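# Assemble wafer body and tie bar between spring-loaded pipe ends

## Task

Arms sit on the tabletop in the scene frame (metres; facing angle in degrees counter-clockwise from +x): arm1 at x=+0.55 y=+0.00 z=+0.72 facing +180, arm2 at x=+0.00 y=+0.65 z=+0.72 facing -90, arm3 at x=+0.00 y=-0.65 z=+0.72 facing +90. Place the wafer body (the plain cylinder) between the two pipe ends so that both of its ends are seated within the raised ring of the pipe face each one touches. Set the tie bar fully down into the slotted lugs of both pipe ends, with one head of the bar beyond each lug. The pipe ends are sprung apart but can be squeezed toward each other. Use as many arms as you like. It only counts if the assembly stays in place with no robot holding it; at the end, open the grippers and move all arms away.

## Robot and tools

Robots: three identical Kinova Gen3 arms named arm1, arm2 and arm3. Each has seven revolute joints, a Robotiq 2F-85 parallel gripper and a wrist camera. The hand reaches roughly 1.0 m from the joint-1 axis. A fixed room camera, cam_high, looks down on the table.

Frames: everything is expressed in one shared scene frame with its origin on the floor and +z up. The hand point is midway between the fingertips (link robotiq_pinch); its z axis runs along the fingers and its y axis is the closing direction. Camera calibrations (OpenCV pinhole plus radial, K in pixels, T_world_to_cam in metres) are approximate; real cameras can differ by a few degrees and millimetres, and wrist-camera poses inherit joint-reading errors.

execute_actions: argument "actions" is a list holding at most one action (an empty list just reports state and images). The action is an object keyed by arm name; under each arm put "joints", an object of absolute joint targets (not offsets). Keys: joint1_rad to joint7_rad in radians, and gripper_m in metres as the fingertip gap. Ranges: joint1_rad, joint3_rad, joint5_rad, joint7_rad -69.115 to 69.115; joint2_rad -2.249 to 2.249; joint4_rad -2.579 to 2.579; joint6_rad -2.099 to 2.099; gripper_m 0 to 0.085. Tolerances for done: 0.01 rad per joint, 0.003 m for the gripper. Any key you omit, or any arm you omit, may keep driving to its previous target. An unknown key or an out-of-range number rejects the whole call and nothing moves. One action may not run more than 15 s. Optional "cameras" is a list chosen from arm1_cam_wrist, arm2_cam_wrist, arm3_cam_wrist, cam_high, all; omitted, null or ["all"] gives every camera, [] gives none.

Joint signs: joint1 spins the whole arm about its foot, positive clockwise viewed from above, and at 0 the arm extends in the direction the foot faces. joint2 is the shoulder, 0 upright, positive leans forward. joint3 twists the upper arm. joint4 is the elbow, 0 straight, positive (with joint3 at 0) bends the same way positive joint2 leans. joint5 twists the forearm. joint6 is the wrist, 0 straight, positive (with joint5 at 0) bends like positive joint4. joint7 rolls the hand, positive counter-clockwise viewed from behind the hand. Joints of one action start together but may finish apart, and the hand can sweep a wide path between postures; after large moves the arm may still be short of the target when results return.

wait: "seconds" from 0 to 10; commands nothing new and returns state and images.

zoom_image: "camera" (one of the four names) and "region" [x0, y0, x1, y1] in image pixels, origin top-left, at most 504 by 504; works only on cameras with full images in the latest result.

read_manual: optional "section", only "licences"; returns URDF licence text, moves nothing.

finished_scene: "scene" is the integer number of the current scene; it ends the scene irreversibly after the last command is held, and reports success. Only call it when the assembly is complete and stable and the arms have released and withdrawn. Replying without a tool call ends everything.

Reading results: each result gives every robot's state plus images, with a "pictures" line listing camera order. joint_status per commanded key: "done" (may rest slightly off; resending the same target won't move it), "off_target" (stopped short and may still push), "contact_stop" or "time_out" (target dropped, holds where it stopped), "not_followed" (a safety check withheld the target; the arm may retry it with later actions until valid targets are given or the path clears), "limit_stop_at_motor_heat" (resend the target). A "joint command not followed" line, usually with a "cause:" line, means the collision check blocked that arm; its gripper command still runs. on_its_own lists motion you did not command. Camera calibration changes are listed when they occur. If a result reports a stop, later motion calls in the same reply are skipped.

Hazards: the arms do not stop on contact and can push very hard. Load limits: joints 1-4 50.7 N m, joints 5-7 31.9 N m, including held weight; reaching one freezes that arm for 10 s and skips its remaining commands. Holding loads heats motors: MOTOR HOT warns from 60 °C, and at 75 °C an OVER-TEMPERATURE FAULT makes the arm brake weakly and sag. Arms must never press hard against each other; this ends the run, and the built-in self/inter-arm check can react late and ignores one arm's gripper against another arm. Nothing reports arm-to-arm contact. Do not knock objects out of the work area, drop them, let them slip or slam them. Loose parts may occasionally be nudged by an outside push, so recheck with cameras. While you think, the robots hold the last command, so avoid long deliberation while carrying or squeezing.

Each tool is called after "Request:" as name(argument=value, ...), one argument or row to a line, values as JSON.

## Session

Request:
execute_actions(
  actions=[],
)

Scene clock: 0.00 s.
arm1.joint_positions: joint1_rad=-0.008 joint2_rad=-0.397 joint3_rad=-0.074 joint4_rad=+1.509 joint5_rad=-0.029 joint6_rad=+2.022 joint7_rad=+1.477 gripper_m=+0.085
arm1.joint_status: not commanded
arm1.hand: x=+0.4243 y=+0.0088 z=+1.2360 quat_wxyz=(+0.003, +1.000, -0.018, +0.001) (m; scene frame)
arm2.joint_positions: joint1_rad=-0.007 joint2_rad=-0.397 joint3_rad=-0.073 joint4_rad=+1.511 joint5_rad=-0.029 joint6_rad=+2.026 joint7_rad=+1.480 gripper_m=+0.085
arm2.joint_status: not commanded
arm2.hand: x=+0.0074 y=+0.5296 z=+1.3144 quat_wxyz=(+0.006, -0.704, -0.710, +0.006) (m; scene frame)
arm3.joint_positions: joint1_rad=-0.011 joint2_rad=-0.394 joint3_rad=-0.075 joint4_rad=+1.511 joint5_rad=-0.030 joint6_rad=+2.025 joint7_rad=+1.478 gripper_m=+0.085
arm3.joint_status: not commanded
arm3.hand: x=-0.0009 y=-0.5350 z=+1.2713 quat_wxyz=(-0.004, +0.712, -0.702, -0.003) (m; scene frame)
pictures: arm1_cam_wrist, arm2_cam_wrist, arm3_cam_wrist, cam_high
Images, in order (width x height): arm1_cam_wrist 672x504, arm2_cam_wrist 672x504, arm3_cam_wrist 672x504, cam_high 672x504.

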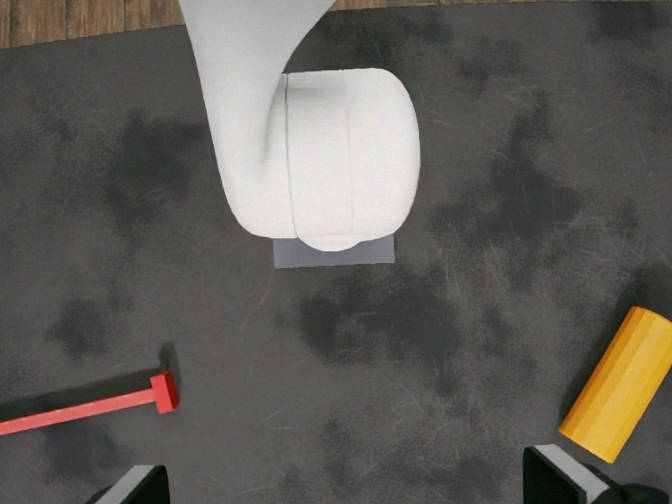

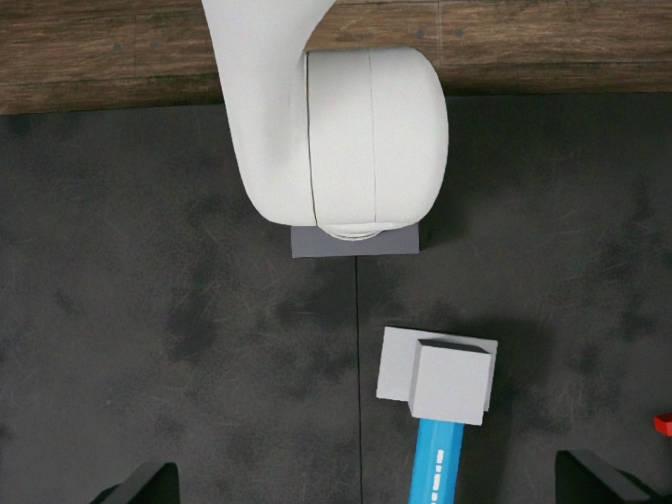

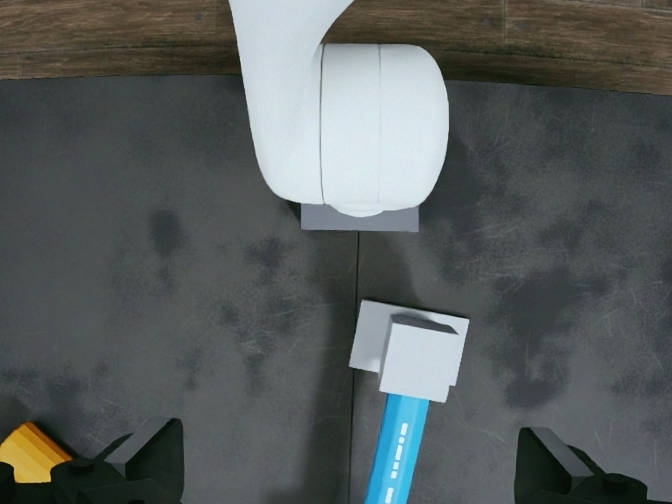

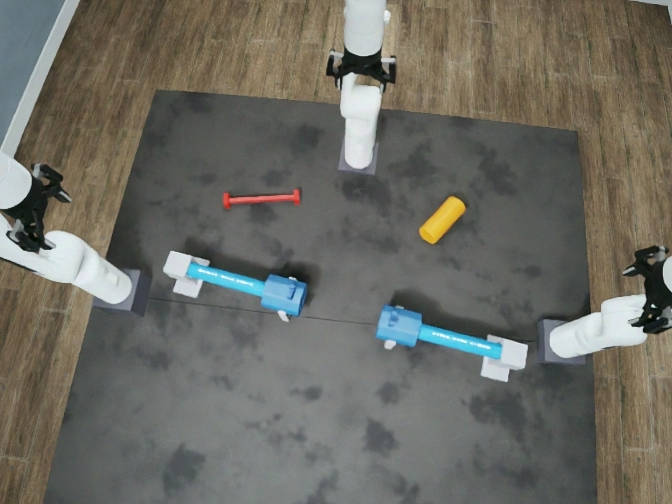

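Request:
zoom_image(
  camera="cam_high",
  region=[250, 260, 330, 330],
)

Request:
zoom_image(
  camera="cam_high",
  region=[360, 290, 440, 360],
)

Request:
zoom_image(
  camera="cam_high",
  region=[405, 185, 485, 255],
)

Request:
zoom_image(
  camera="cam_high",
  region=[210, 175, 310, 225],
)

Region (250, 260, 330, 330) of cam_high's 672x504 image, scaled by 6.300, with more detail than that image has; it fills the top 441 rows of this view, and the rest is white.

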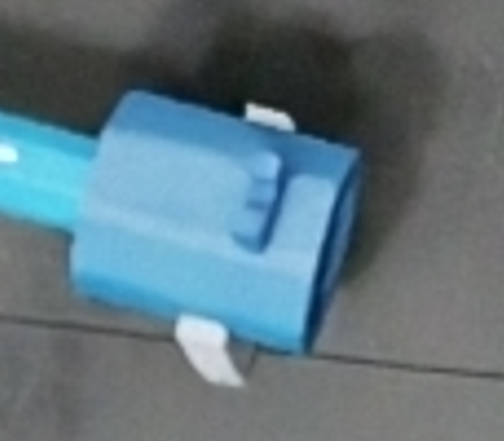

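Region (360, 290, 440, 360) of cam_high's 672x504 image, scaled by 6.300, with more detail than that image has; it fills the top 441 rows of this view, and the rest is white.

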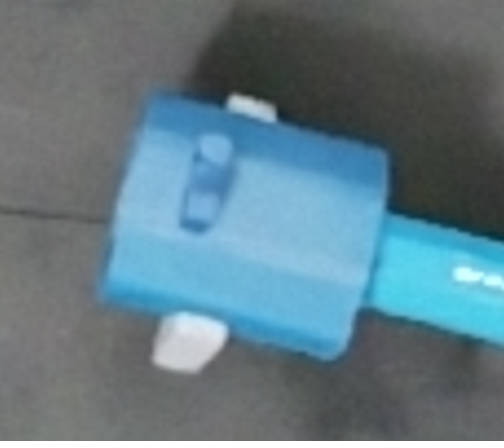

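Region (405, 185, 485, 255) of cam_high's 672x504 image, scaled by 6.300, with more detail than that image has; it fills the top 441 rows of this view, and the rest is white.

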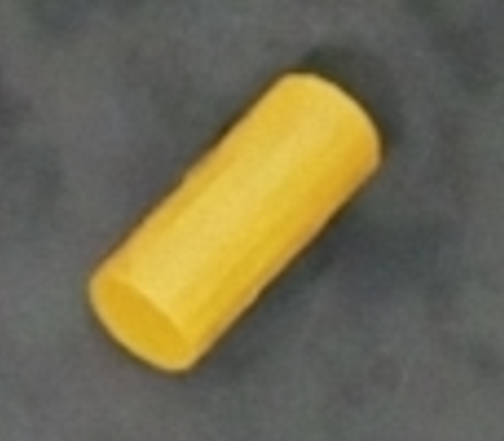

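Region (210, 175, 310, 225) of cam_high's 672x504 image, scaled by 5.040, with more detail than that image has.

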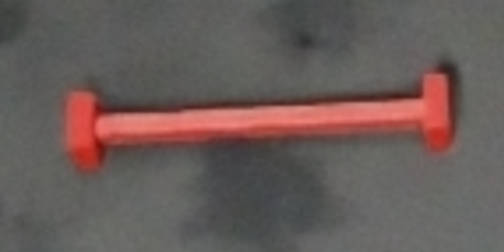

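Request:
execute_actions(
  actions=[
    {"arm1": {"joints": {"joint1_rad": -1.0198, "joint2_rad": 0.2808, "joint3_rad": 0.0, "joint4_rad": 1.9994, "joint5_rad": 0.0, "joint6_rad": 0.8614, "joint7_rad": 3.064, "gripper_m": 0.085}}, "arm2": {"joints": {"joint1_rad": -0.164, "joint2_rad": 0.2753, "joint3_rad": 0.0, "joint4_rad": 2.3343, "joint5_rad": 0.0, "joint6_rad": 0.0957, "joint7_rad": 4.339, "gripper_m": 0.06}}, "arm3": {"joints": {"joint1_rad": -0.1216, "joint2_rad": 0.1745, "joint3_rad": 0.0, "joint4_rad": 2.2732, "joint5_rad": 0.0, "joint6_rad": 0.2576, "joint7_rad": 4.383, "gripper_m": 0.06}}},
  ],
)

Scene clock: 123.03 s.
arm1.joint_positions: joint1_rad=-1.020 joint2_rad=+0.281 joint3_rad=+0.000 joint4_rad=+1.999 joint5_rad=+0.000 joint6_rad=+0.861 joint7_rad=+3.064 gripper_m=+0.085
arm1.joint_status: all done
arm1.hand: x=+0.3325 y=-0.2817 z=+0.9095 quat_wxyz=(+0.005, +0.324, +0.946, -0.002) (m; scene frame)
arm2.joint_positions: joint1_rad=-0.164 joint2_rad=+0.275 joint3_rad=+0.000 joint4_rad=+2.334 joint5_rad=+0.000 joint6_rad=+0.096 joint7_rad=+4.339 gripper_m=+0.060
arm2.joint_status: all done
arm2.hand: x=+0.0482 y=+0.2463 z=+0.9501 quat_wxyz=(+0.111, +0.620, -0.755, +0.184) (m; scene frame)
arm3.joint_positions: joint1_rad=-0.122 joint2_rad=+0.174 joint3_rad=+0.000 joint4_rad=+2.273 joint5_rad=+0.000 joint6_rad=+0.258 joint7_rad=+4.383 gripper_m=+0.060
arm3.joint_status: all done
arm3.hand: x=-0.0303 y=-0.2468 z=+0.9501 quat_wxyz=(-0.189, +0.753, +0.620, +0.117) (m; scene frame)
pictures: arm1_cam_wrist, arm2_cam_wrist, arm3_cam_wrist, cam_high
camera_calibration (this result's frames):
arm1_cam_wrist: T_world_to_cam=[[0.658528, 0.752552, 0.00261792, -0.00758598], [0.752504, -0.658436, -0.0141269, -0.363236], [-0.0089075, 0.011273, -0.999897, 1.0583], [0, 0, 0, 1]] pos_world=[0.287759, -0.245389, 1.05308]
arm2_cam_wrist: T_world_to_cam=[[-0.966682, 0.184692, -0.177245, 0.172641], [0.243236, 0.878502, -0.411182, 0.222127], [0.0797682, -0.440594, -0.894155, 1.099], [0, 0, 0, 1]] pos_world=[0.0251942, 0.257188, 1.10461]
arm3_cam_wrist: T_world_to_cam=[[0.975169, -0.14413, -0.168143, 0.156977], [-0.199437, -0.901622, -0.383801, 0.189236], [-0.0962844, 0.407805, -0.907978, 1.10709], [0, 0, 0, 1]] pos_world=[-0.0087426, -0.258233, 1.10424]
Images, in order (width x height): arm1_cam_wrist 672x504, arm2_cam_wrist 672x504, arm3_cam_wrist 672x504, cam_high 672x504.

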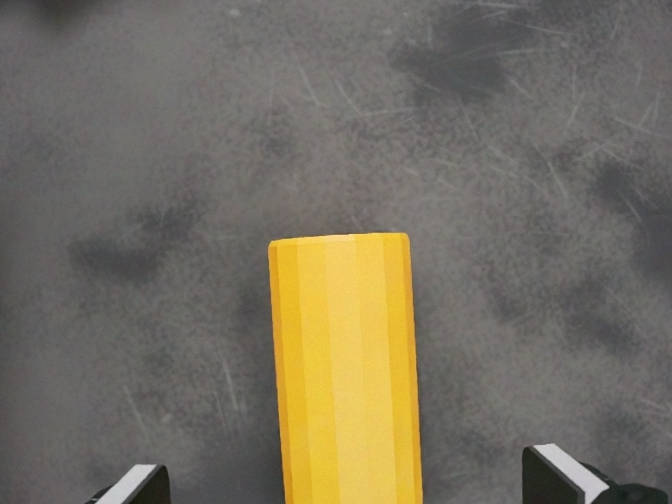

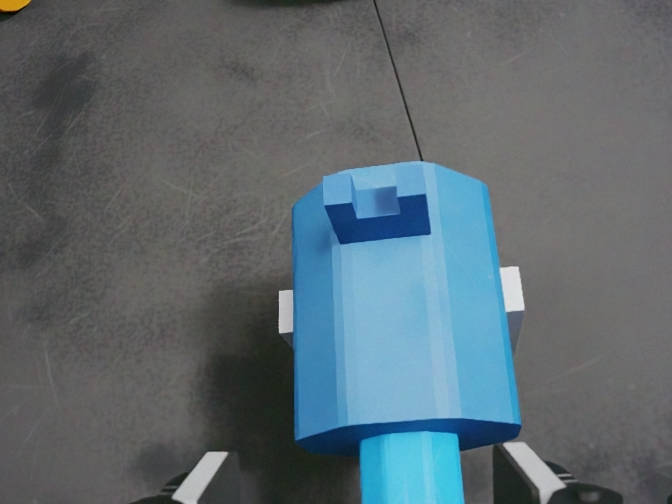

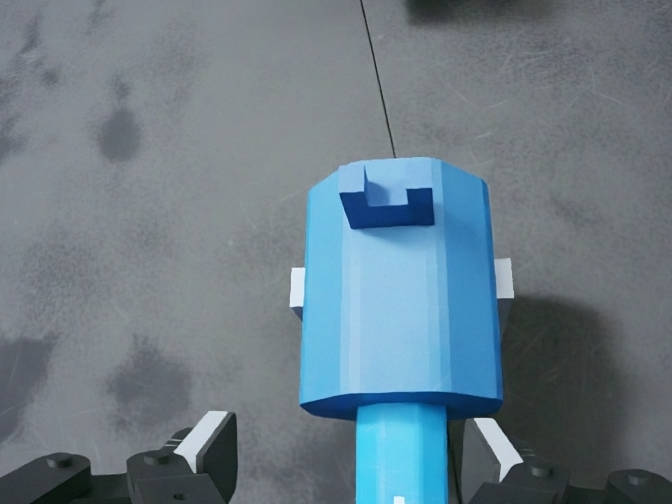

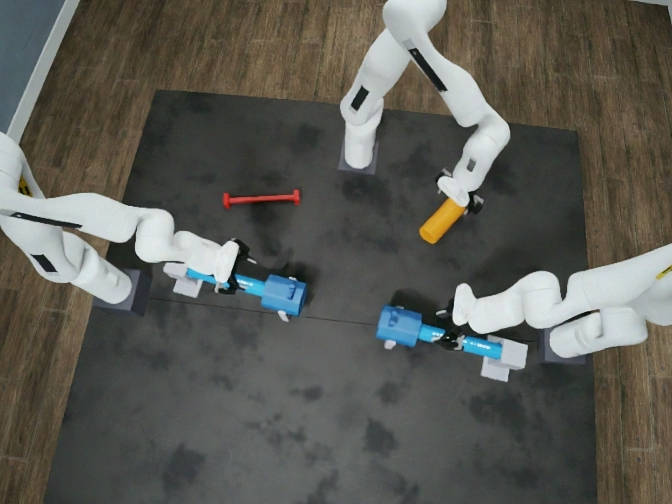

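Request:
execute_actions(
  actions=[
    {"arm1": {"joints": {"joint1_rad": -1.039, "joint2_rad": 0.6412, "joint4_rad": 2.1782, "joint6_rad": 0.3222, "joint7_rad": 3.045}}, "arm2": {"joints": {"joint1_rad": -0.1632, "joint2_rad": 0.7203, "joint4_rad": 2.4112, "joint6_rad": -0.4262, "joint7_rad": 4.343}}, "arm3": {"joints": {"joint1_rad": -0.1079, "joint2_rad": 0.5794, "joint4_rad": 2.4051, "joint6_rad": -0.2792, "joint7_rad": 4.4}}},
  ],
)

Scene clock: 201.40 s.
arm1.joint_positions: joint1_rad=-1.039 joint2_rad=+0.641 joint3_rad=+0.000 joint4_rad=+2.178 joint5_rad=+0.000 joint6_rad=+0.322 joint7_rad=+3.045 gripper_m=+0.085
arm1.joint_status: all done
arm1.hand: x=+0.3415 y=-0.2837 z=+0.7491 quat_wxyz=(+0.005, +0.324, +0.946, -0.002) (m; scene frame)
arm2.joint_positions: joint1_rad=-0.163 joint2_rad=+0.720 joint3_rad=+0.000 joint4_rad=+2.411 joint5_rad=+0.000 joint6_rad=-0.426 joint7_rad=+4.343 gripper_m=+0.060
arm2.joint_status: all done
arm2.hand: x=+0.0471 y=+0.2396 z=+0.8180 quat_wxyz=(+0.112, +0.621, -0.754, +0.183) (m; scene frame)
arm3.joint_positions: joint1_rad=-0.108 joint2_rad=+0.579 joint3_rad=+0.000 joint4_rad=+2.405 joint5_rad=+0.000 joint6_rad=-0.279 joint7_rad=+4.400 gripper_m=+0.060
arm3.joint_status: all done
arm3.hand: x=-0.0255 y=-0.2394 z=+0.8191 quat_wxyz=(-0.187, +0.752, +0.621, +0.120) (m; scene frame)
pictures: arm1_cam_wrist, arm2_cam_wrist, arm3_cam_wrist, cam_high
camera_calibration (this result's frames):
arm1_cam_wrist: T_world_to_cam=[[0.65838, 0.752681, 0.00255294, -0.0113977], [0.752632, -0.65829, -0.0141167, -0.373581], [-0.00894483, 0.0112156, -0.999897, 0.898014], [0, 0, 0, 1]] pos_world=[0.296706, -0.247418, 0.892677]
arm2_cam_wrist: T_world_to_cam=[[-0.967499, 0.181852, -0.175712, 0.148831], [0.240031, 0.879059, -0.411873, 0.174593], [0.0795618, -0.440664, -0.894139, 0.978057], [0, 0, 0, 1]] pos_world=[0.0242702, 0.250451, 0.972581]
arm3_cam_wrist: T_world_to_cam=[[0.976585, -0.142352, -0.161301, 0.126148], [-0.195183, -0.901596, -0.386042, 0.148453], [-0.0904744, 0.408486, -0.908269, 0.986153], [0, 0, 0, 1]] pos_world=[-0.00499725, -0.251028, 0.97335]
Images, in order (width x height): arm1_cam_wrist 672x504, arm2_cam_wrist 672x504, arm3_cam_wrist 672x504, cam_high 672x504.

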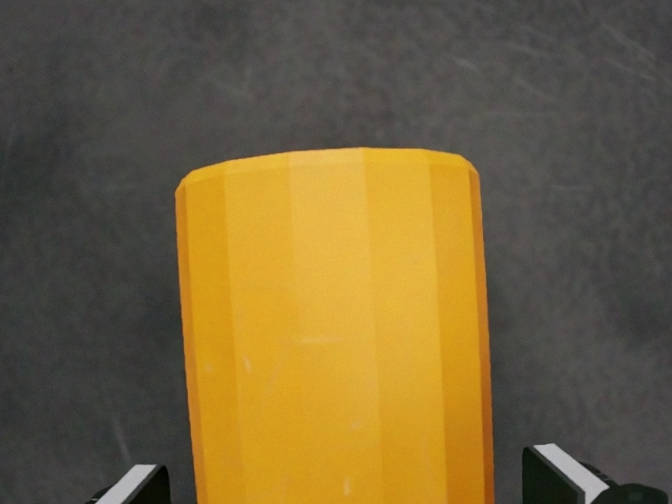

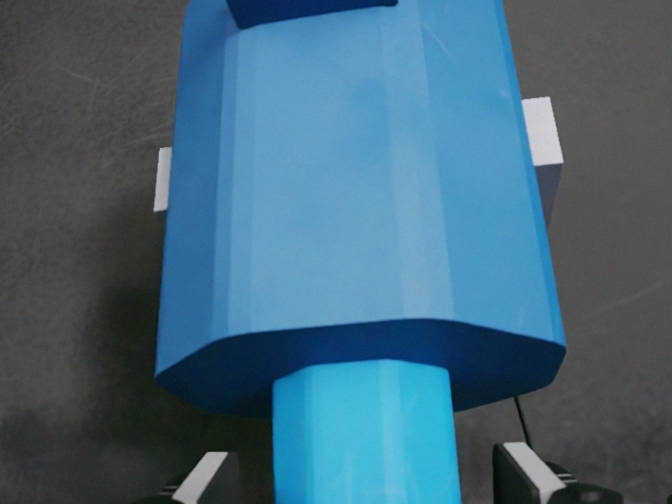

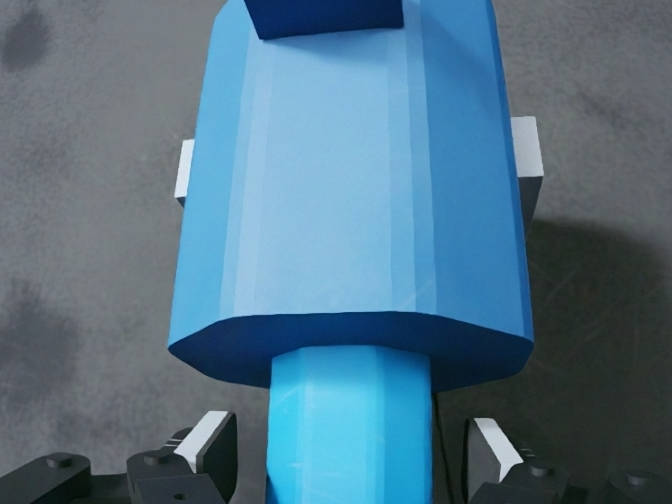

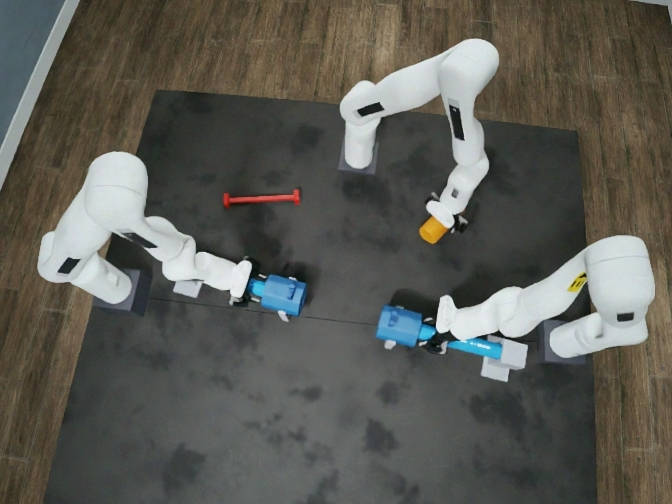

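Request:
execute_actions(
  actions=[
    {"arm1": {"joints": {"gripper_m": 0.05}}, "arm2": {"joints": {"joint1_rad": -0.1583, "joint2_rad": 0.7213, "joint4_rad": 2.3895, "joint6_rad": -0.4055, "joint7_rad": 4.348, "gripper_m": 0.055}}, "arm3": {"joints": {"joint1_rad": -0.1049, "joint2_rad": 0.5824, "joint4_rad": 2.3895, "joint6_rad": -0.2666, "joint7_rad": 4.403, "gripper_m": 0.055}}},
  ],
  cameras=["arm1_cam_wrist", "arm2_cam_wrist", "arm3_cam_wrist"],
)

Scene clock: 286.43 s.
arm1.joint_positions: joint1_rad=-1.039 joint2_rad=+0.639 joint3_rad=+0.000 joint4_rad=+2.179 joint5_rad=+0.000 joint6_rad=+0.323 joint7_rad=+3.045 gripper_m=+0.062
arm1.joint_status: gripper_m off_target (ended at +0.062, target +0.050)
arm1.hand: x=+0.3414 y=-0.2838 z=+0.7498 quat_wxyz=(+0.005, +0.324, +0.946, -0.003) (m; scene frame)
arm2.joint_positions: joint1_rad=-0.158 joint2_rad=+0.721 joint3_rad=+0.000 joint4_rad=+2.389 joint5_rad=+0.000 joint6_rad=-0.406 joint7_rad=+4.348 gripper_m=+0.055
arm2.joint_status: all done
arm2.hand: x=+0.0462 y=+0.2327 z=+0.8178 quat_wxyz=(+0.113, +0.621, -0.754, +0.183) (m; scene frame)
arm3.joint_positions: joint1_rad=-0.105 joint2_rad=+0.582 joint3_rad=+0.000 joint4_rad=+2.389 joint5_rad=+0.000 joint6_rad=-0.267 joint7_rad=+4.403 gripper_m=+0.055
arm3.joint_status: all done
arm3.hand: x=-0.0248 y=-0.2345 z=+0.8191 quat_wxyz=(-0.186, +0.752, +0.621, +0.120) (m; scene frame)
pictures: arm1_cam_wrist, arm2_cam_wrist, arm3_cam_wrist
camera_calibration (this result's frames):
arm1_cam_wrist: T_world_to_cam=[[0.658354, 0.752707, 0.00173575, -0.0106861], [0.75265, -0.658272, -0.0139995, -0.373665], [-0.00939489, 0.010523, -0.9999, 0.898677], [0, 0, 0, 1]] pos_world=[0.296717, -0.247387, 0.893375]
arm2_cam_wrist: T_world_to_cam=[[-0.967805, 0.182176, -0.173684, 0.147476], [0.239473, 0.878915, -0.412507, 0.181338], [0.077505, -0.440819, -0.894244, 0.975096], [0, 0, 0, 1]] pos_world=[0.0237275, 0.243593, 0.972391]
arm3_cam_wrist: T_world_to_cam=[[0.976746, -0.142639, -0.160065, 0.125143], [-0.194962, -0.901525, -0.38632, 0.153299], [-0.0891988, 0.408543, -0.90837, 0.984267], [0, 0, 0, 1]] pos_world=[-0.00454948, -0.246063, 0.973332]
Images, in order (width x height): arm1_cam_wrist 672x504, arm2_cam_wrist 672x504, arm3_cam_wrist 672x504.

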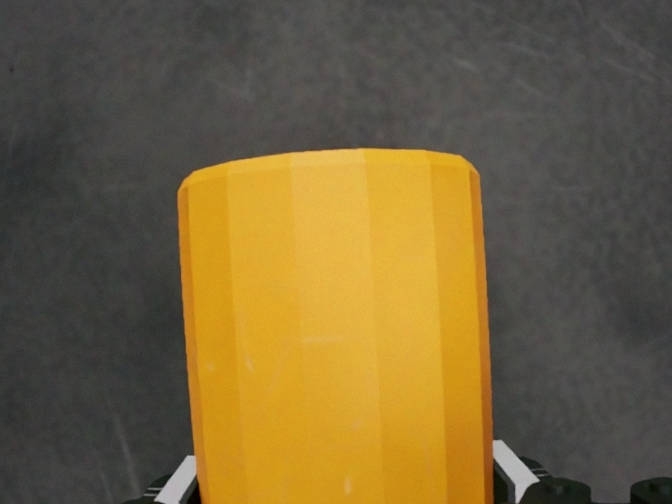

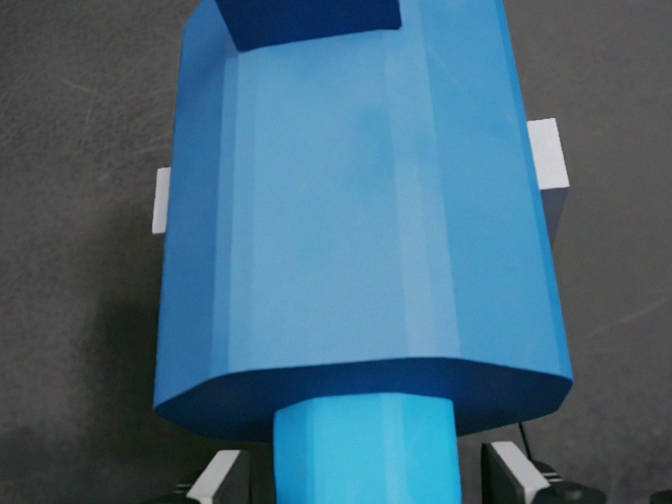

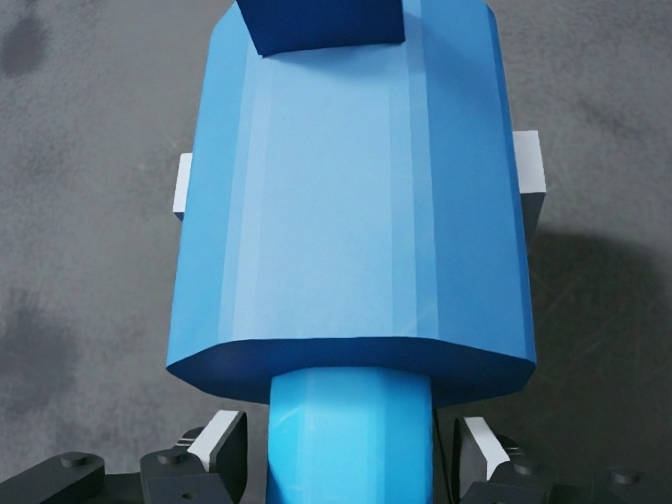

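Request:
execute_actions(
  actions=[
    {"arm1": {"joints": {"joint1_rad": -0.1463, "joint2_rad": 0.4535, "joint4_rad": 1.8671, "joint6_rad": 0.821, "joint7_rad": 2.8545}}},
  ],
  cameras=["arm1_cam_wrist", "cam_high"],
)

Scene clock: 291.73 s.
arm1.joint_positions: joint1_rad=-0.147 joint2_rad=+0.455 joint3_rad=+0.000 joint4_rad=+1.868 joint5_rad=+0.000 joint6_rad=+0.821 joint7_rad=+2.854 gripper_m=+0.062
arm1.joint_status: all done
arm1.hand: x=+0.1349 y=-0.0220 z=+0.8696 quat_wxyz=(+0.006, +0.765, +0.644, +0.002) (m; scene frame)
arm2.joint_positions: joint1_rad=-0.158 joint2_rad=+0.721 joint3_rad=+0.000 joint4_rad=+2.389 joint5_rad=+0.000 joint6_rad=-0.406 joint7_rad=+4.348 gripper_m=+0.055
arm2.joint_status: not commanded
arm2.hand: x=+0.0462 y=+0.2327 z=+0.8178 quat_wxyz=(+0.113, +0.621, -0.754, +0.183) (m; scene frame)
arm3.joint_positions: joint1_rad=-0.105 joint2_rad=+0.582 joint3_rad=+0.000 joint4_rad=+2.389 joint5_rad=+0.000 joint6_rad=-0.267 joint7_rad=+4.403 gripper_m=+0.055
arm3.joint_status: not commanded
arm3.hand: x=-0.0248 y=-0.2345 z=+0.8190 quat_wxyz=(-0.186, +0.752, +0.621, +0.120) (m; scene frame)
pictures: arm1_cam_wrist, cam_high
camera_calibration (this result's frames):
arm1_cam_wrist: T_world_to_cam=[[0.973391, -0.228674, 0.0147684, -0.147397], [-0.228345, -0.973352, -0.0210655, 0.0873186], [0.019192, 0.0171326, -0.999669, 1.00981], [0, 0, 0, 1]] pos_world=[0.144034, 0.0339853, 1.01349]
Images, in order (width x height): arm1_cam_wrist 672x504, cam_high 672x504.

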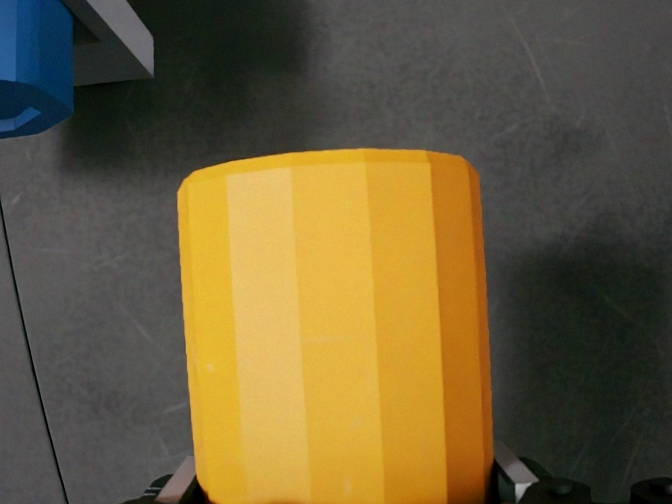

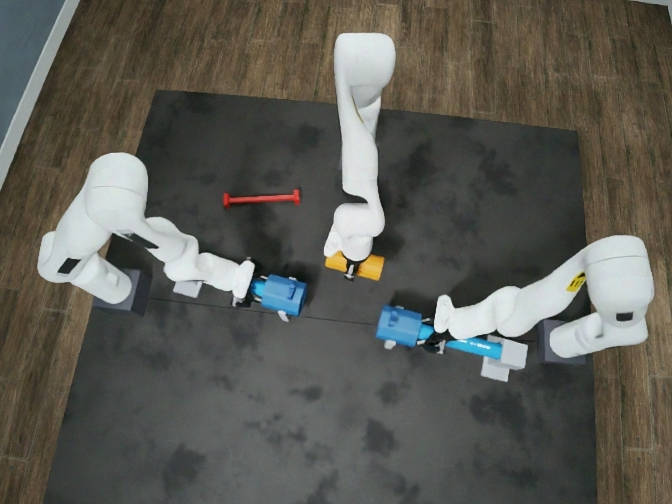

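Request:
execute_actions(
  actions=[
    {"arm1": {"joints": {"joint1_rad": -0.0801, "joint2_rad": 0.7653, "joint4_rad": 1.4551, "joint6_rad": 0.9212, "joint7_rad": 2.9207}}, "arm2": {"joints": {"joint1_rad": -0.1407, "joint2_rad": 0.7218, "joint4_rad": 2.3121, "joint6_rad": -0.3286, "joint7_rad": 4.367}}, "arm3": {"joints": {"joint1_rad": -0.0895, "joint2_rad": 0.5949, "joint4_rad": 2.3083, "joint6_rad": -0.1979, "joint7_rad": 4.42}}},
  ],
)

Request:
zoom_image(
  camera="cam_high",
  region=[340, 285, 420, 350],
)

Request:
zoom_image(
  camera="cam_high",
  region=[270, 265, 350, 330],
)

Scene clock: 309.87 s.
arm1.joint_positions: joint1_rad=-0.080 joint2_rad=+0.767 joint3_rad=+0.000 joint4_rad=+1.456 joint5_rad=+0.000 joint6_rad=+0.921 joint7_rad=+2.921 gripper_m=+0.062
arm1.joint_status: all done
arm1.hand: x=+0.0076 y=-0.0011 z=+0.8173 quat_wxyz=(+0.006, +0.765, +0.644, +0.002) (m; scene frame)
arm2.joint_positions: joint1_rad=-0.141 joint2_rad=+0.723 joint3_rad=-0.001 joint4_rad=+2.316 joint5_rad=+0.001 joint6_rad=-0.326 joint7_rad=+4.367 gripper_m=+0.055
arm2.joint_status: all done
arm2.hand: x=+0.0428 y=+0.2113 z=+0.8179 quat_wxyz=(+0.114, +0.623, -0.753, +0.178) (m; scene frame)
arm3.joint_positions: joint1_rad=-0.090 joint2_rad=+0.596 joint3_rad=-0.001 joint4_rad=+2.312 joint5_rad=+0.000 joint6_rad=-0.195 joint7_rad=+4.420 gripper_m=+0.055
arm3.joint_status: all done
arm3.hand: x=-0.0213 y=-0.2118 z=+0.8192 quat_wxyz=(-0.182, +0.751, +0.623, +0.121) (m; scene frame)
pictures: arm1_cam_wrist, arm2_cam_wrist, arm3_cam_wrist, cam_high
camera_calibration (this result's frames):
arm1_cam_wrist: T_world_to_cam=[[0.973327, -0.228927, 0.0150561, -0.0181683], [-0.228594, -0.973295, -0.0209992, 0.0774383], [0.0194613, 0.0169974, -0.999666, 0.959634], [0, 0, 0, 1]] pos_world=[0.01671, 0.0548999, 0.961213]
arm2_cam_wrist: T_world_to_cam=[[-0.969584, 0.181524, -0.164184, 0.140594], [0.234385, 0.881832, -0.409189, 0.197922], [0.0705052, -0.435225, -0.897557, 0.967812], [0, 0, 0, 1]] pos_world=[0.0216917, 0.221161, 0.972737]
arm3_cam_wrist: T_world_to_cam=[[0.978191, -0.142008, -0.151581, 0.118193], [-0.190482, -0.904302, -0.382041, 0.170443], [-0.0828219, 0.402582, -0.911629, 0.977045], [0, 0, 0, 1]] pos_world=[-0.00222855, -0.222425, 0.973735]
Images, in order (width x height): arm1_cam_wrist 672x504, arm2_cam_wrist 672x504, arm3_cam_wrist 672x504, cam_high 672x504.

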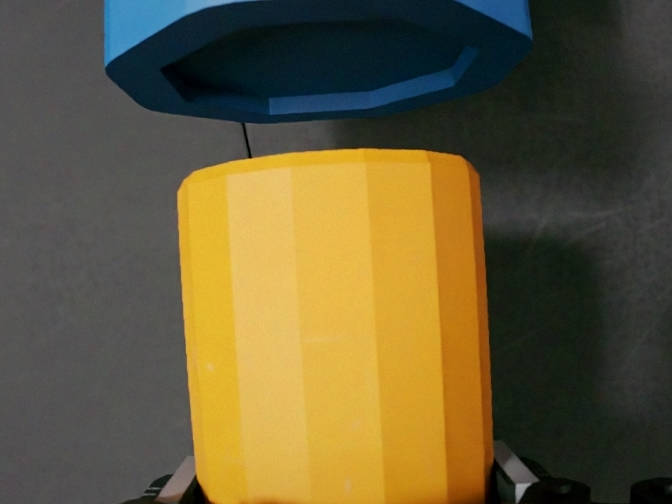

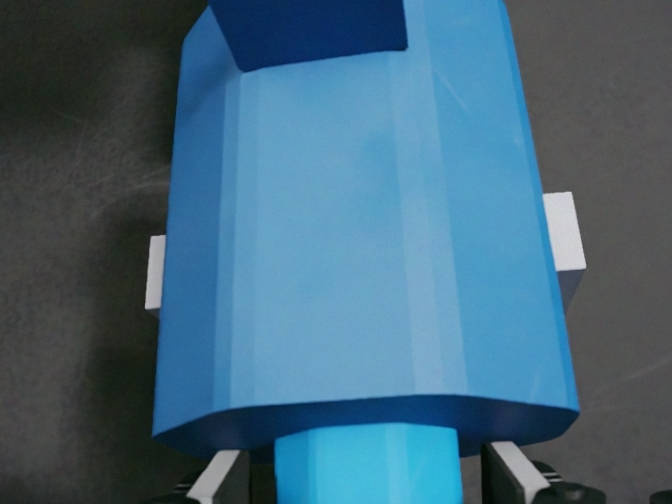

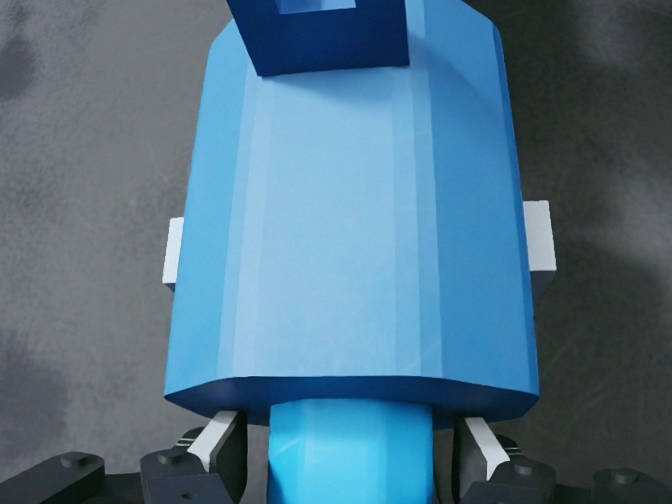

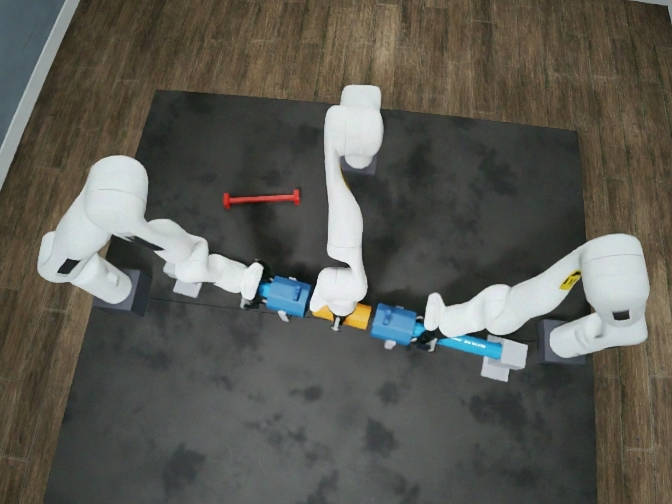

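Region (340, 285, 420, 350) of cam_high's 672x504 image, scaled by 6.300, with more detail than that image has; it fills the top 410 rows of this view, and the rest is white.

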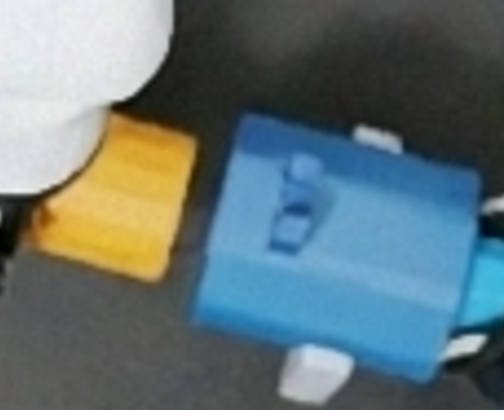

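Region (270, 265, 350, 330) of cam_high's 672x504 image, scaled by 6.300, with more detail than that image has; it fills the top 410 rows of this view, and the rest is white.

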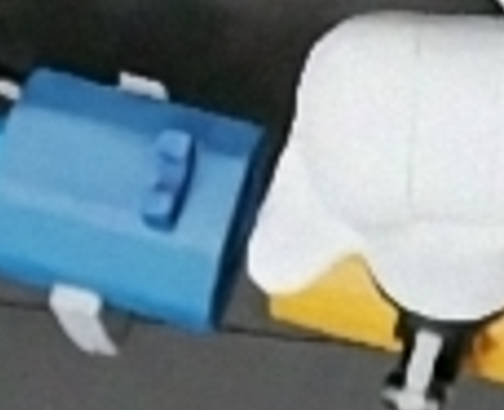

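Request:
execute_actions(
  actions=[
    {"arm1": {"joints": {"joint1_rad": -0.0755, "joint7_rad": 2.9253}}, "arm2": {"joints": {"joint1_rad": -0.1271, "joint2_rad": 0.7267, "joint4_rad": 2.2517, "joint6_rad": -0.2731, "joint7_rad": 4.382}}, "arm3": {"joints": {"joint1_rad": -0.0779, "joint2_rad": 0.6087, "joint4_rad": 2.2474, "joint6_rad": -0.1508, "joint7_rad": 4.433}}},
  ],
)

Request:
zoom_image(
  camera="cam_high",
  region=[345, 292, 400, 342],
)

Scene clock: 333.50 s.
arm1.joint_positions: joint1_rad=-0.075 joint2_rad=+0.767 joint3_rad=+0.000 joint4_rad=+1.456 joint5_rad=+0.000 joint6_rad=+0.921 joint7_rad=+2.925 gripper_m=+0.062
arm1.joint_status: all done
arm1.hand: x=+0.0076 y=+0.0014 z=+0.8172 quat_wxyz=(+0.006, +0.765, +0.644, +0.002) (m; scene frame)
arm2.joint_positions: joint1_rad=-0.129 joint2_rad=+0.729 joint3_rad=-0.002 joint4_rad=+2.258 joint5_rad=+0.001 joint6_rad=-0.269 joint7_rad=+4.382 gripper_m=+0.055
arm2.joint_status: all done
arm2.hand: x=+0.0399 y=+0.1942 z=+0.8179 quat_wxyz=(+0.115, +0.625, -0.752, +0.175) (m; scene frame)
arm3.joint_positions: joint1_rad=-0.079 joint2_rad=+0.610 joint3_rad=-0.001 joint4_rad=+2.253 joint5_rad=+0.001 joint6_rad=-0.147 joint7_rad=+4.433 gripper_m=+0.055
arm3.joint_status: all done
arm3.hand: x=-0.0186 y=-0.1945 z=+0.8190 quat_wxyz=(-0.179, +0.751, +0.624, +0.122) (m; scene frame)
pictures: arm1_cam_wrist, arm2_cam_wrist, arm3_cam_wrist, cam_high
camera_calibration (this result's frames):
arm1_cam_wrist: T_world_to_cam=[[0.973317, -0.228961, 0.015223, -0.0177508], [-0.228625, -0.973287, -0.0210317, 0.0799114], [0.0196318, 0.0169902, -0.999663, 0.959467], [0, 0, 0, 1]] pos_world=[0.0167108, 0.057411, 0.961094]
arm2_cam_wrist: T_world_to_cam=[[-0.970953, 0.180363, -0.157225, 0.135489], [0.230137, 0.883791, -0.407369, 0.211969], [0.0654798, -0.43172, -0.899628, 0.961777], [0, 0, 0, 1]] pos_world=[0.019795, 0.203444, 0.972894]
arm3_cam_wrist: T_world_to_cam=[[0.97928, -0.140692, -0.145659, 0.113349], [-0.186657, -0.906066, -0.379742, 0.184457], [-0.0785502, 0.399062, -0.913553, 0.971046], [0, 0, 0, 1]] pos_world=[-0.000294289, -0.20443, 0.973658]
Images, in order (width x height): arm1_cam_wrist 672x504, arm2_cam_wrist 672x504, arm3_cam_wrist 672x504, cam_high 672x504.

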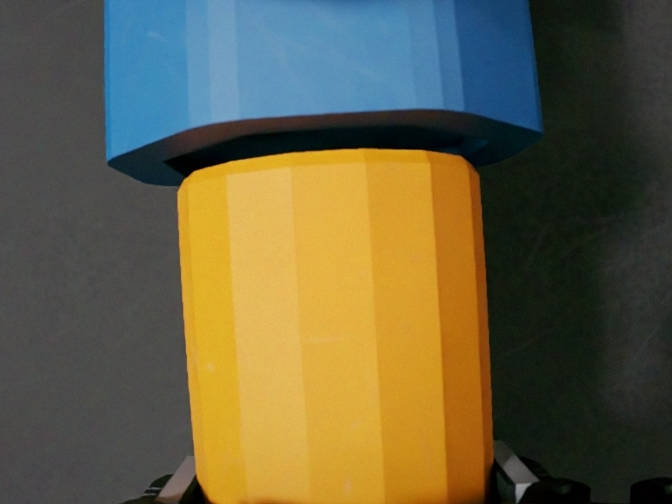

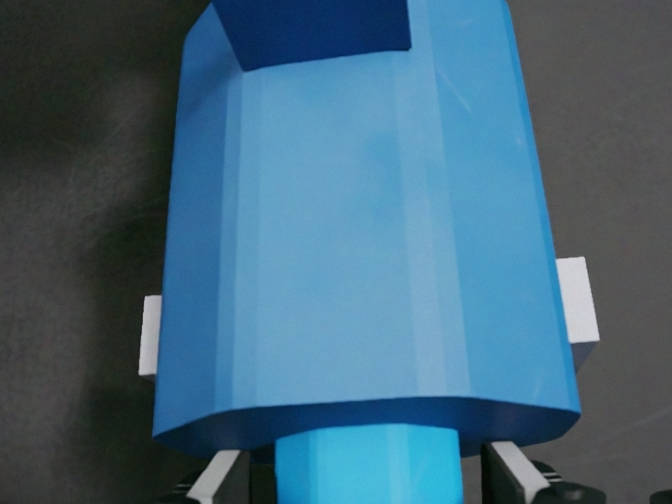

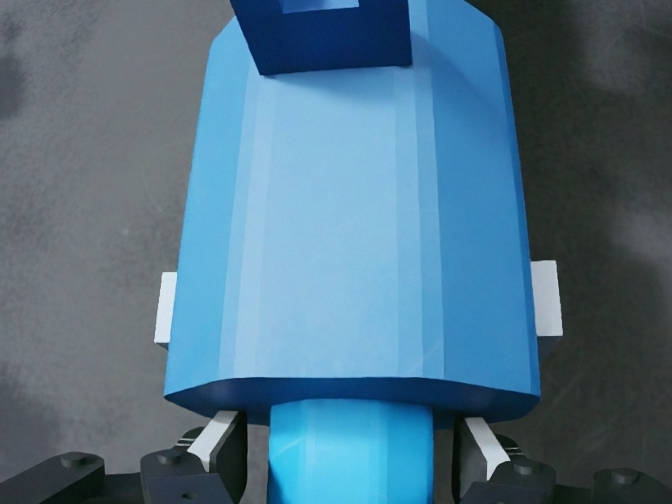

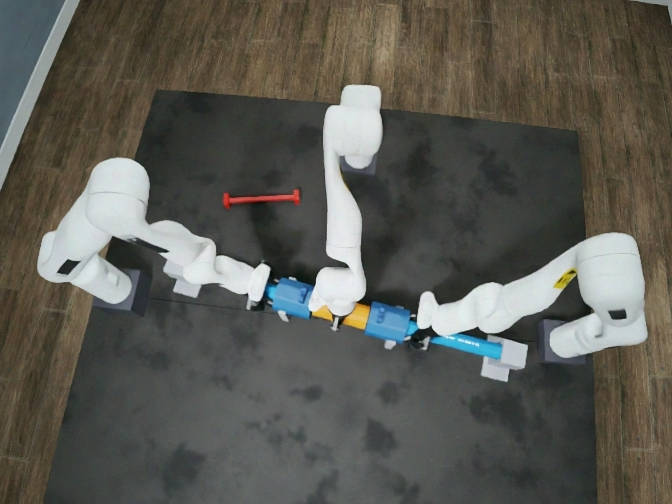

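Region (345, 292, 400, 342) of cam_high's 672x504 image, scaled by 9.164, with more detail than that image has; it fills the top 458 rows of this view, and the rest is white.

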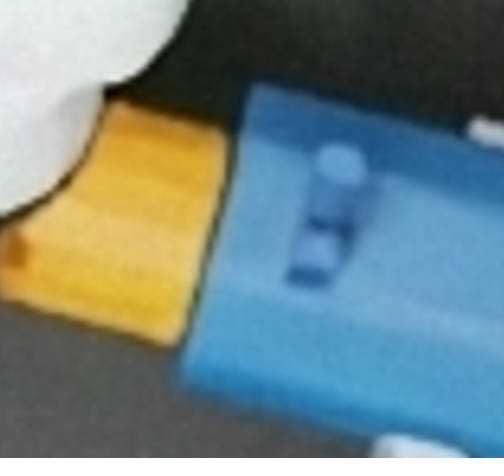

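Request:
execute_actions(
  actions=[
    {"arm1": {"joints": {"joint2_rad": 0.7642, "joint4_rad": 1.4576, "joint6_rad": 0.9198, "joint7_rad": 2.9403}}, "arm2": {"joints": {"joint1_rad": -0.118, "joint2_rad": 0.7296, "joint4_rad": 2.2173, "joint6_rad": -0.2416, "joint7_rad": 4.391}}, "arm3": {"joints": {"joint1_rad": -0.071, "joint2_rad": 0.6155, "joint4_rad": 2.2161, "joint6_rad": -0.1263, "joint7_rad": 4.44}}},
  ],
)

Request:
zoom_image(
  camera="cam_high",
  region=[345, 292, 400, 342],
)

Scene clock: 358.83 s.
arm1.joint_positions: joint1_rad=-0.075 joint2_rad=+0.766 joint3_rad=+0.000 joint4_rad=+1.459 joint5_rad=+0.000 joint6_rad=+0.920 joint7_rad=+2.940 gripper_m=+0.062
arm1.joint_status: all done
arm1.hand: x=+0.0083 y=+0.0017 z=+0.8171 quat_wxyz=(+0.007, +0.761, +0.649, +0.002) (m; scene frame)
arm2.joint_positions: joint1_rad=-0.121 joint2_rad=+0.732 joint3_rad=-0.003 joint4_rad=+2.227 joint5_rad=+0.002 joint6_rad=-0.235 joint7_rad=+4.392 gripper_m=+0.055
arm2.joint_status: all done
arm2.hand: x=+0.0385 y=+0.1862 z=+0.8174 quat_wxyz=(+0.114, +0.626, -0.752, +0.171) (m; scene frame)
arm3.joint_positions: joint1_rad=-0.073 joint2_rad=+0.618 joint3_rad=-0.003 joint4_rad=+2.225 joint5_rad=+0.001 joint6_rad=-0.120 joint7_rad=+4.441 gripper_m=+0.055
arm3.joint_status: all done
arm3.hand: x=-0.0174 y=-0.1873 z=+0.8183 quat_wxyz=(-0.176, +0.750, +0.626, +0.121) (m; scene frame)
pictures: arm1_cam_wrist, arm2_cam_wrist, arm3_cam_wrist, cam_high
camera_calibration (this result's frames):
arm1_cam_wrist: T_world_to_cam=[[0.976475, -0.215082, 0.015342, -0.0184746], [-0.214747, -0.976445, -0.0209296, 0.0801434], [0.0194822, 0.0171426, -0.999663, 0.959322], [0, 0, 0, 1]] pos_world=[0.0165608, 0.0578368, 0.96096]
arm2_cam_wrist: T_world_to_cam=[[-0.972028, 0.178538, -0.152595, 0.132063], [0.226139, 0.886907, -0.402811, 0.214958], [0.0634202, -0.426051, -0.902473, 0.959376], [0, 0, 0, 1]] pos_world=[0.0189148, 0.194517, 0.972551]
arm3_cam_wrist: T_world_to_cam=[[0.980047, -0.139018, -0.142061, 0.110491], [-0.183255, -0.90875, -0.374954, 0.186527], [-0.0769721, 0.393506, -0.916094, 0.968719], [0, 0, 0, 1]] pos_world=[0.000459998, -0.19633, 0.973073]
Images, in order (width x height): arm1_cam_wrist 672x504, arm2_cam_wrist 672x504, arm3_cam_wrist 672x504, cam_high 672x504.

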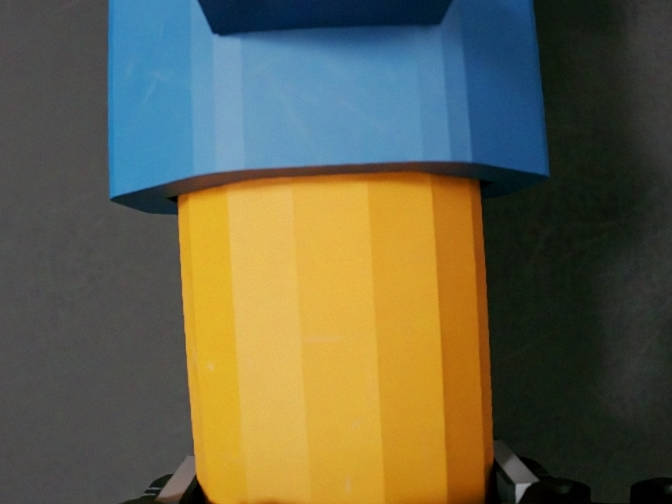

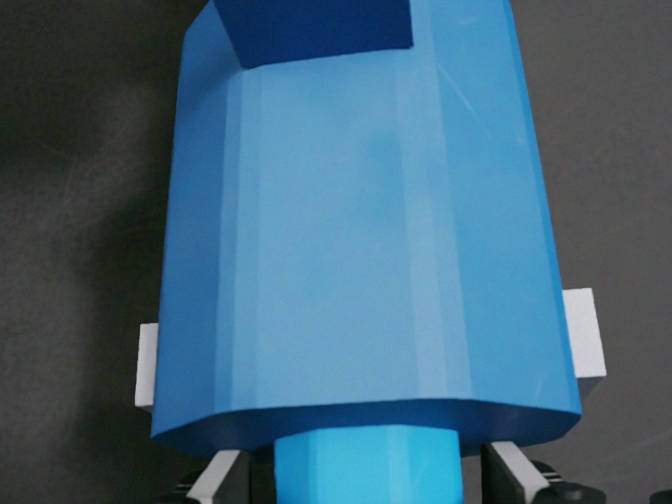

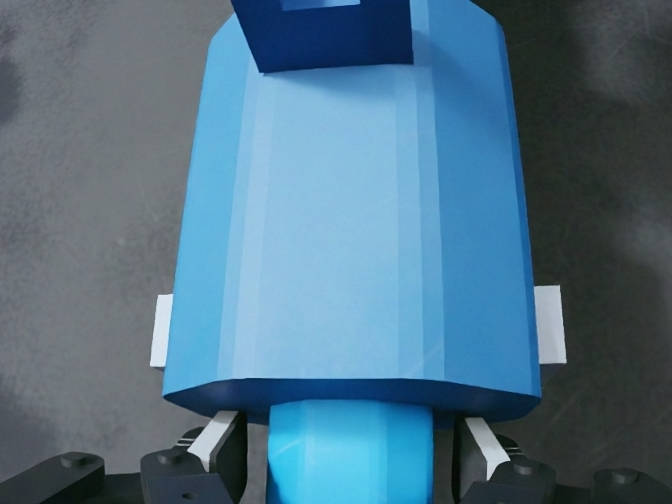

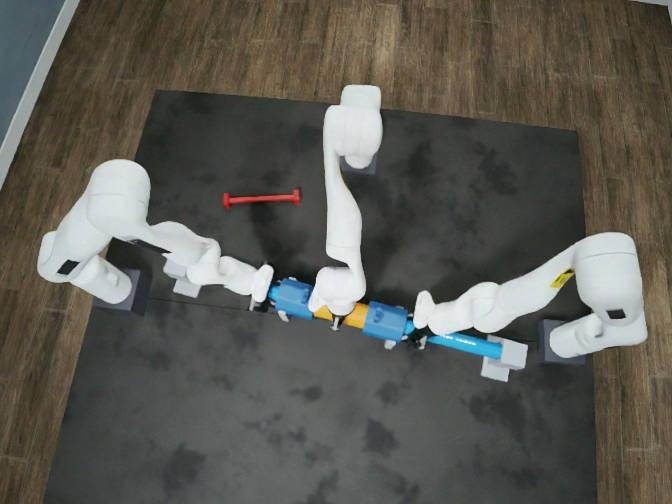

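Region (345, 292, 400, 342) of cam_high's 672x504 image, scaled by 9.164, with more detail than that image has; it fills the top 458 rows of this view, and the rest is white.

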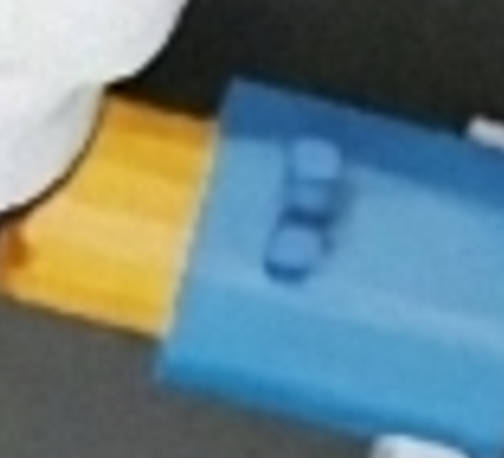

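Request:
execute_actions(
  actions=[
    {"arm1": {"joints": {"gripper_m": 0.085}}},
  ],
  cameras=["arm1_cam_wrist"],
)

Scene clock: 364.43 s.
arm1.joint_positions: joint1_rad=-0.075 joint2_rad=+0.764 joint3_rad=+0.000 joint4_rad=+1.458 joint5_rad=+0.000 joint6_rad=+0.920 joint7_rad=+2.940 gripper_m=+0.085
arm1.joint_status: all done
arm1.hand: x=+0.0075 y=+0.0014 z=+0.8183 quat_wxyz=(+0.006, +0.760, +0.650, +0.001) (m; scene frame)
arm2.joint_positions: joint1_rad=-0.121 joint2_rad=+0.733 joint3_rad=-0.003 joint4_rad=+2.226 joint5_rad=+0.001 joint6_rad=-0.235 joint7_rad=+4.392 gripper_m=+0.055
arm2.joint_status: not commanded
arm2.hand: x=+0.0385 y=+0.1860 z=+0.8174 quat_wxyz=(+0.114, +0.626, -0.752, +0.171) (m; scene frame)
arm3.joint_positions: joint1_rad=-0.073 joint2_rad=+0.618 joint3_rad=-0.003 joint4_rad=+2.224 joint5_rad=+0.001 joint6_rad=-0.120 joint7_rad=+4.441 gripper_m=+0.055
arm3.joint_status: not commanded
arm3.hand: x=-0.0174 y=-0.1872 z=+0.8183 quat_wxyz=(-0.176, +0.750, +0.626, +0.121) (m; scene frame)
pictures: arm1_cam_wrist
camera_calibration (this result's frames):
arm1_cam_wrist: T_world_to_cam=[[0.976671, -0.214361, 0.012757, -0.0156542], [-0.214083, -0.976607, -0.0201677, 0.079072], [0.0167817, 0.0169661, -0.999715, 0.960622], [0, 0, 0, 1]] pos_world=[0.0160961, 0.0575686, 0.962143]
Images, in order (width x height): arm1_cam_wrist 672x504.

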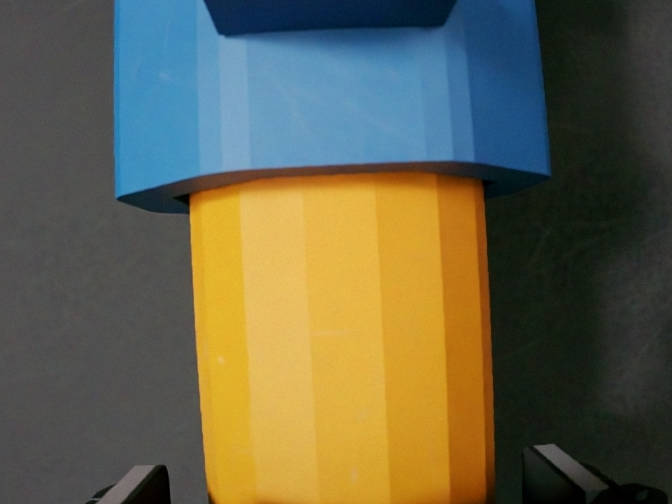

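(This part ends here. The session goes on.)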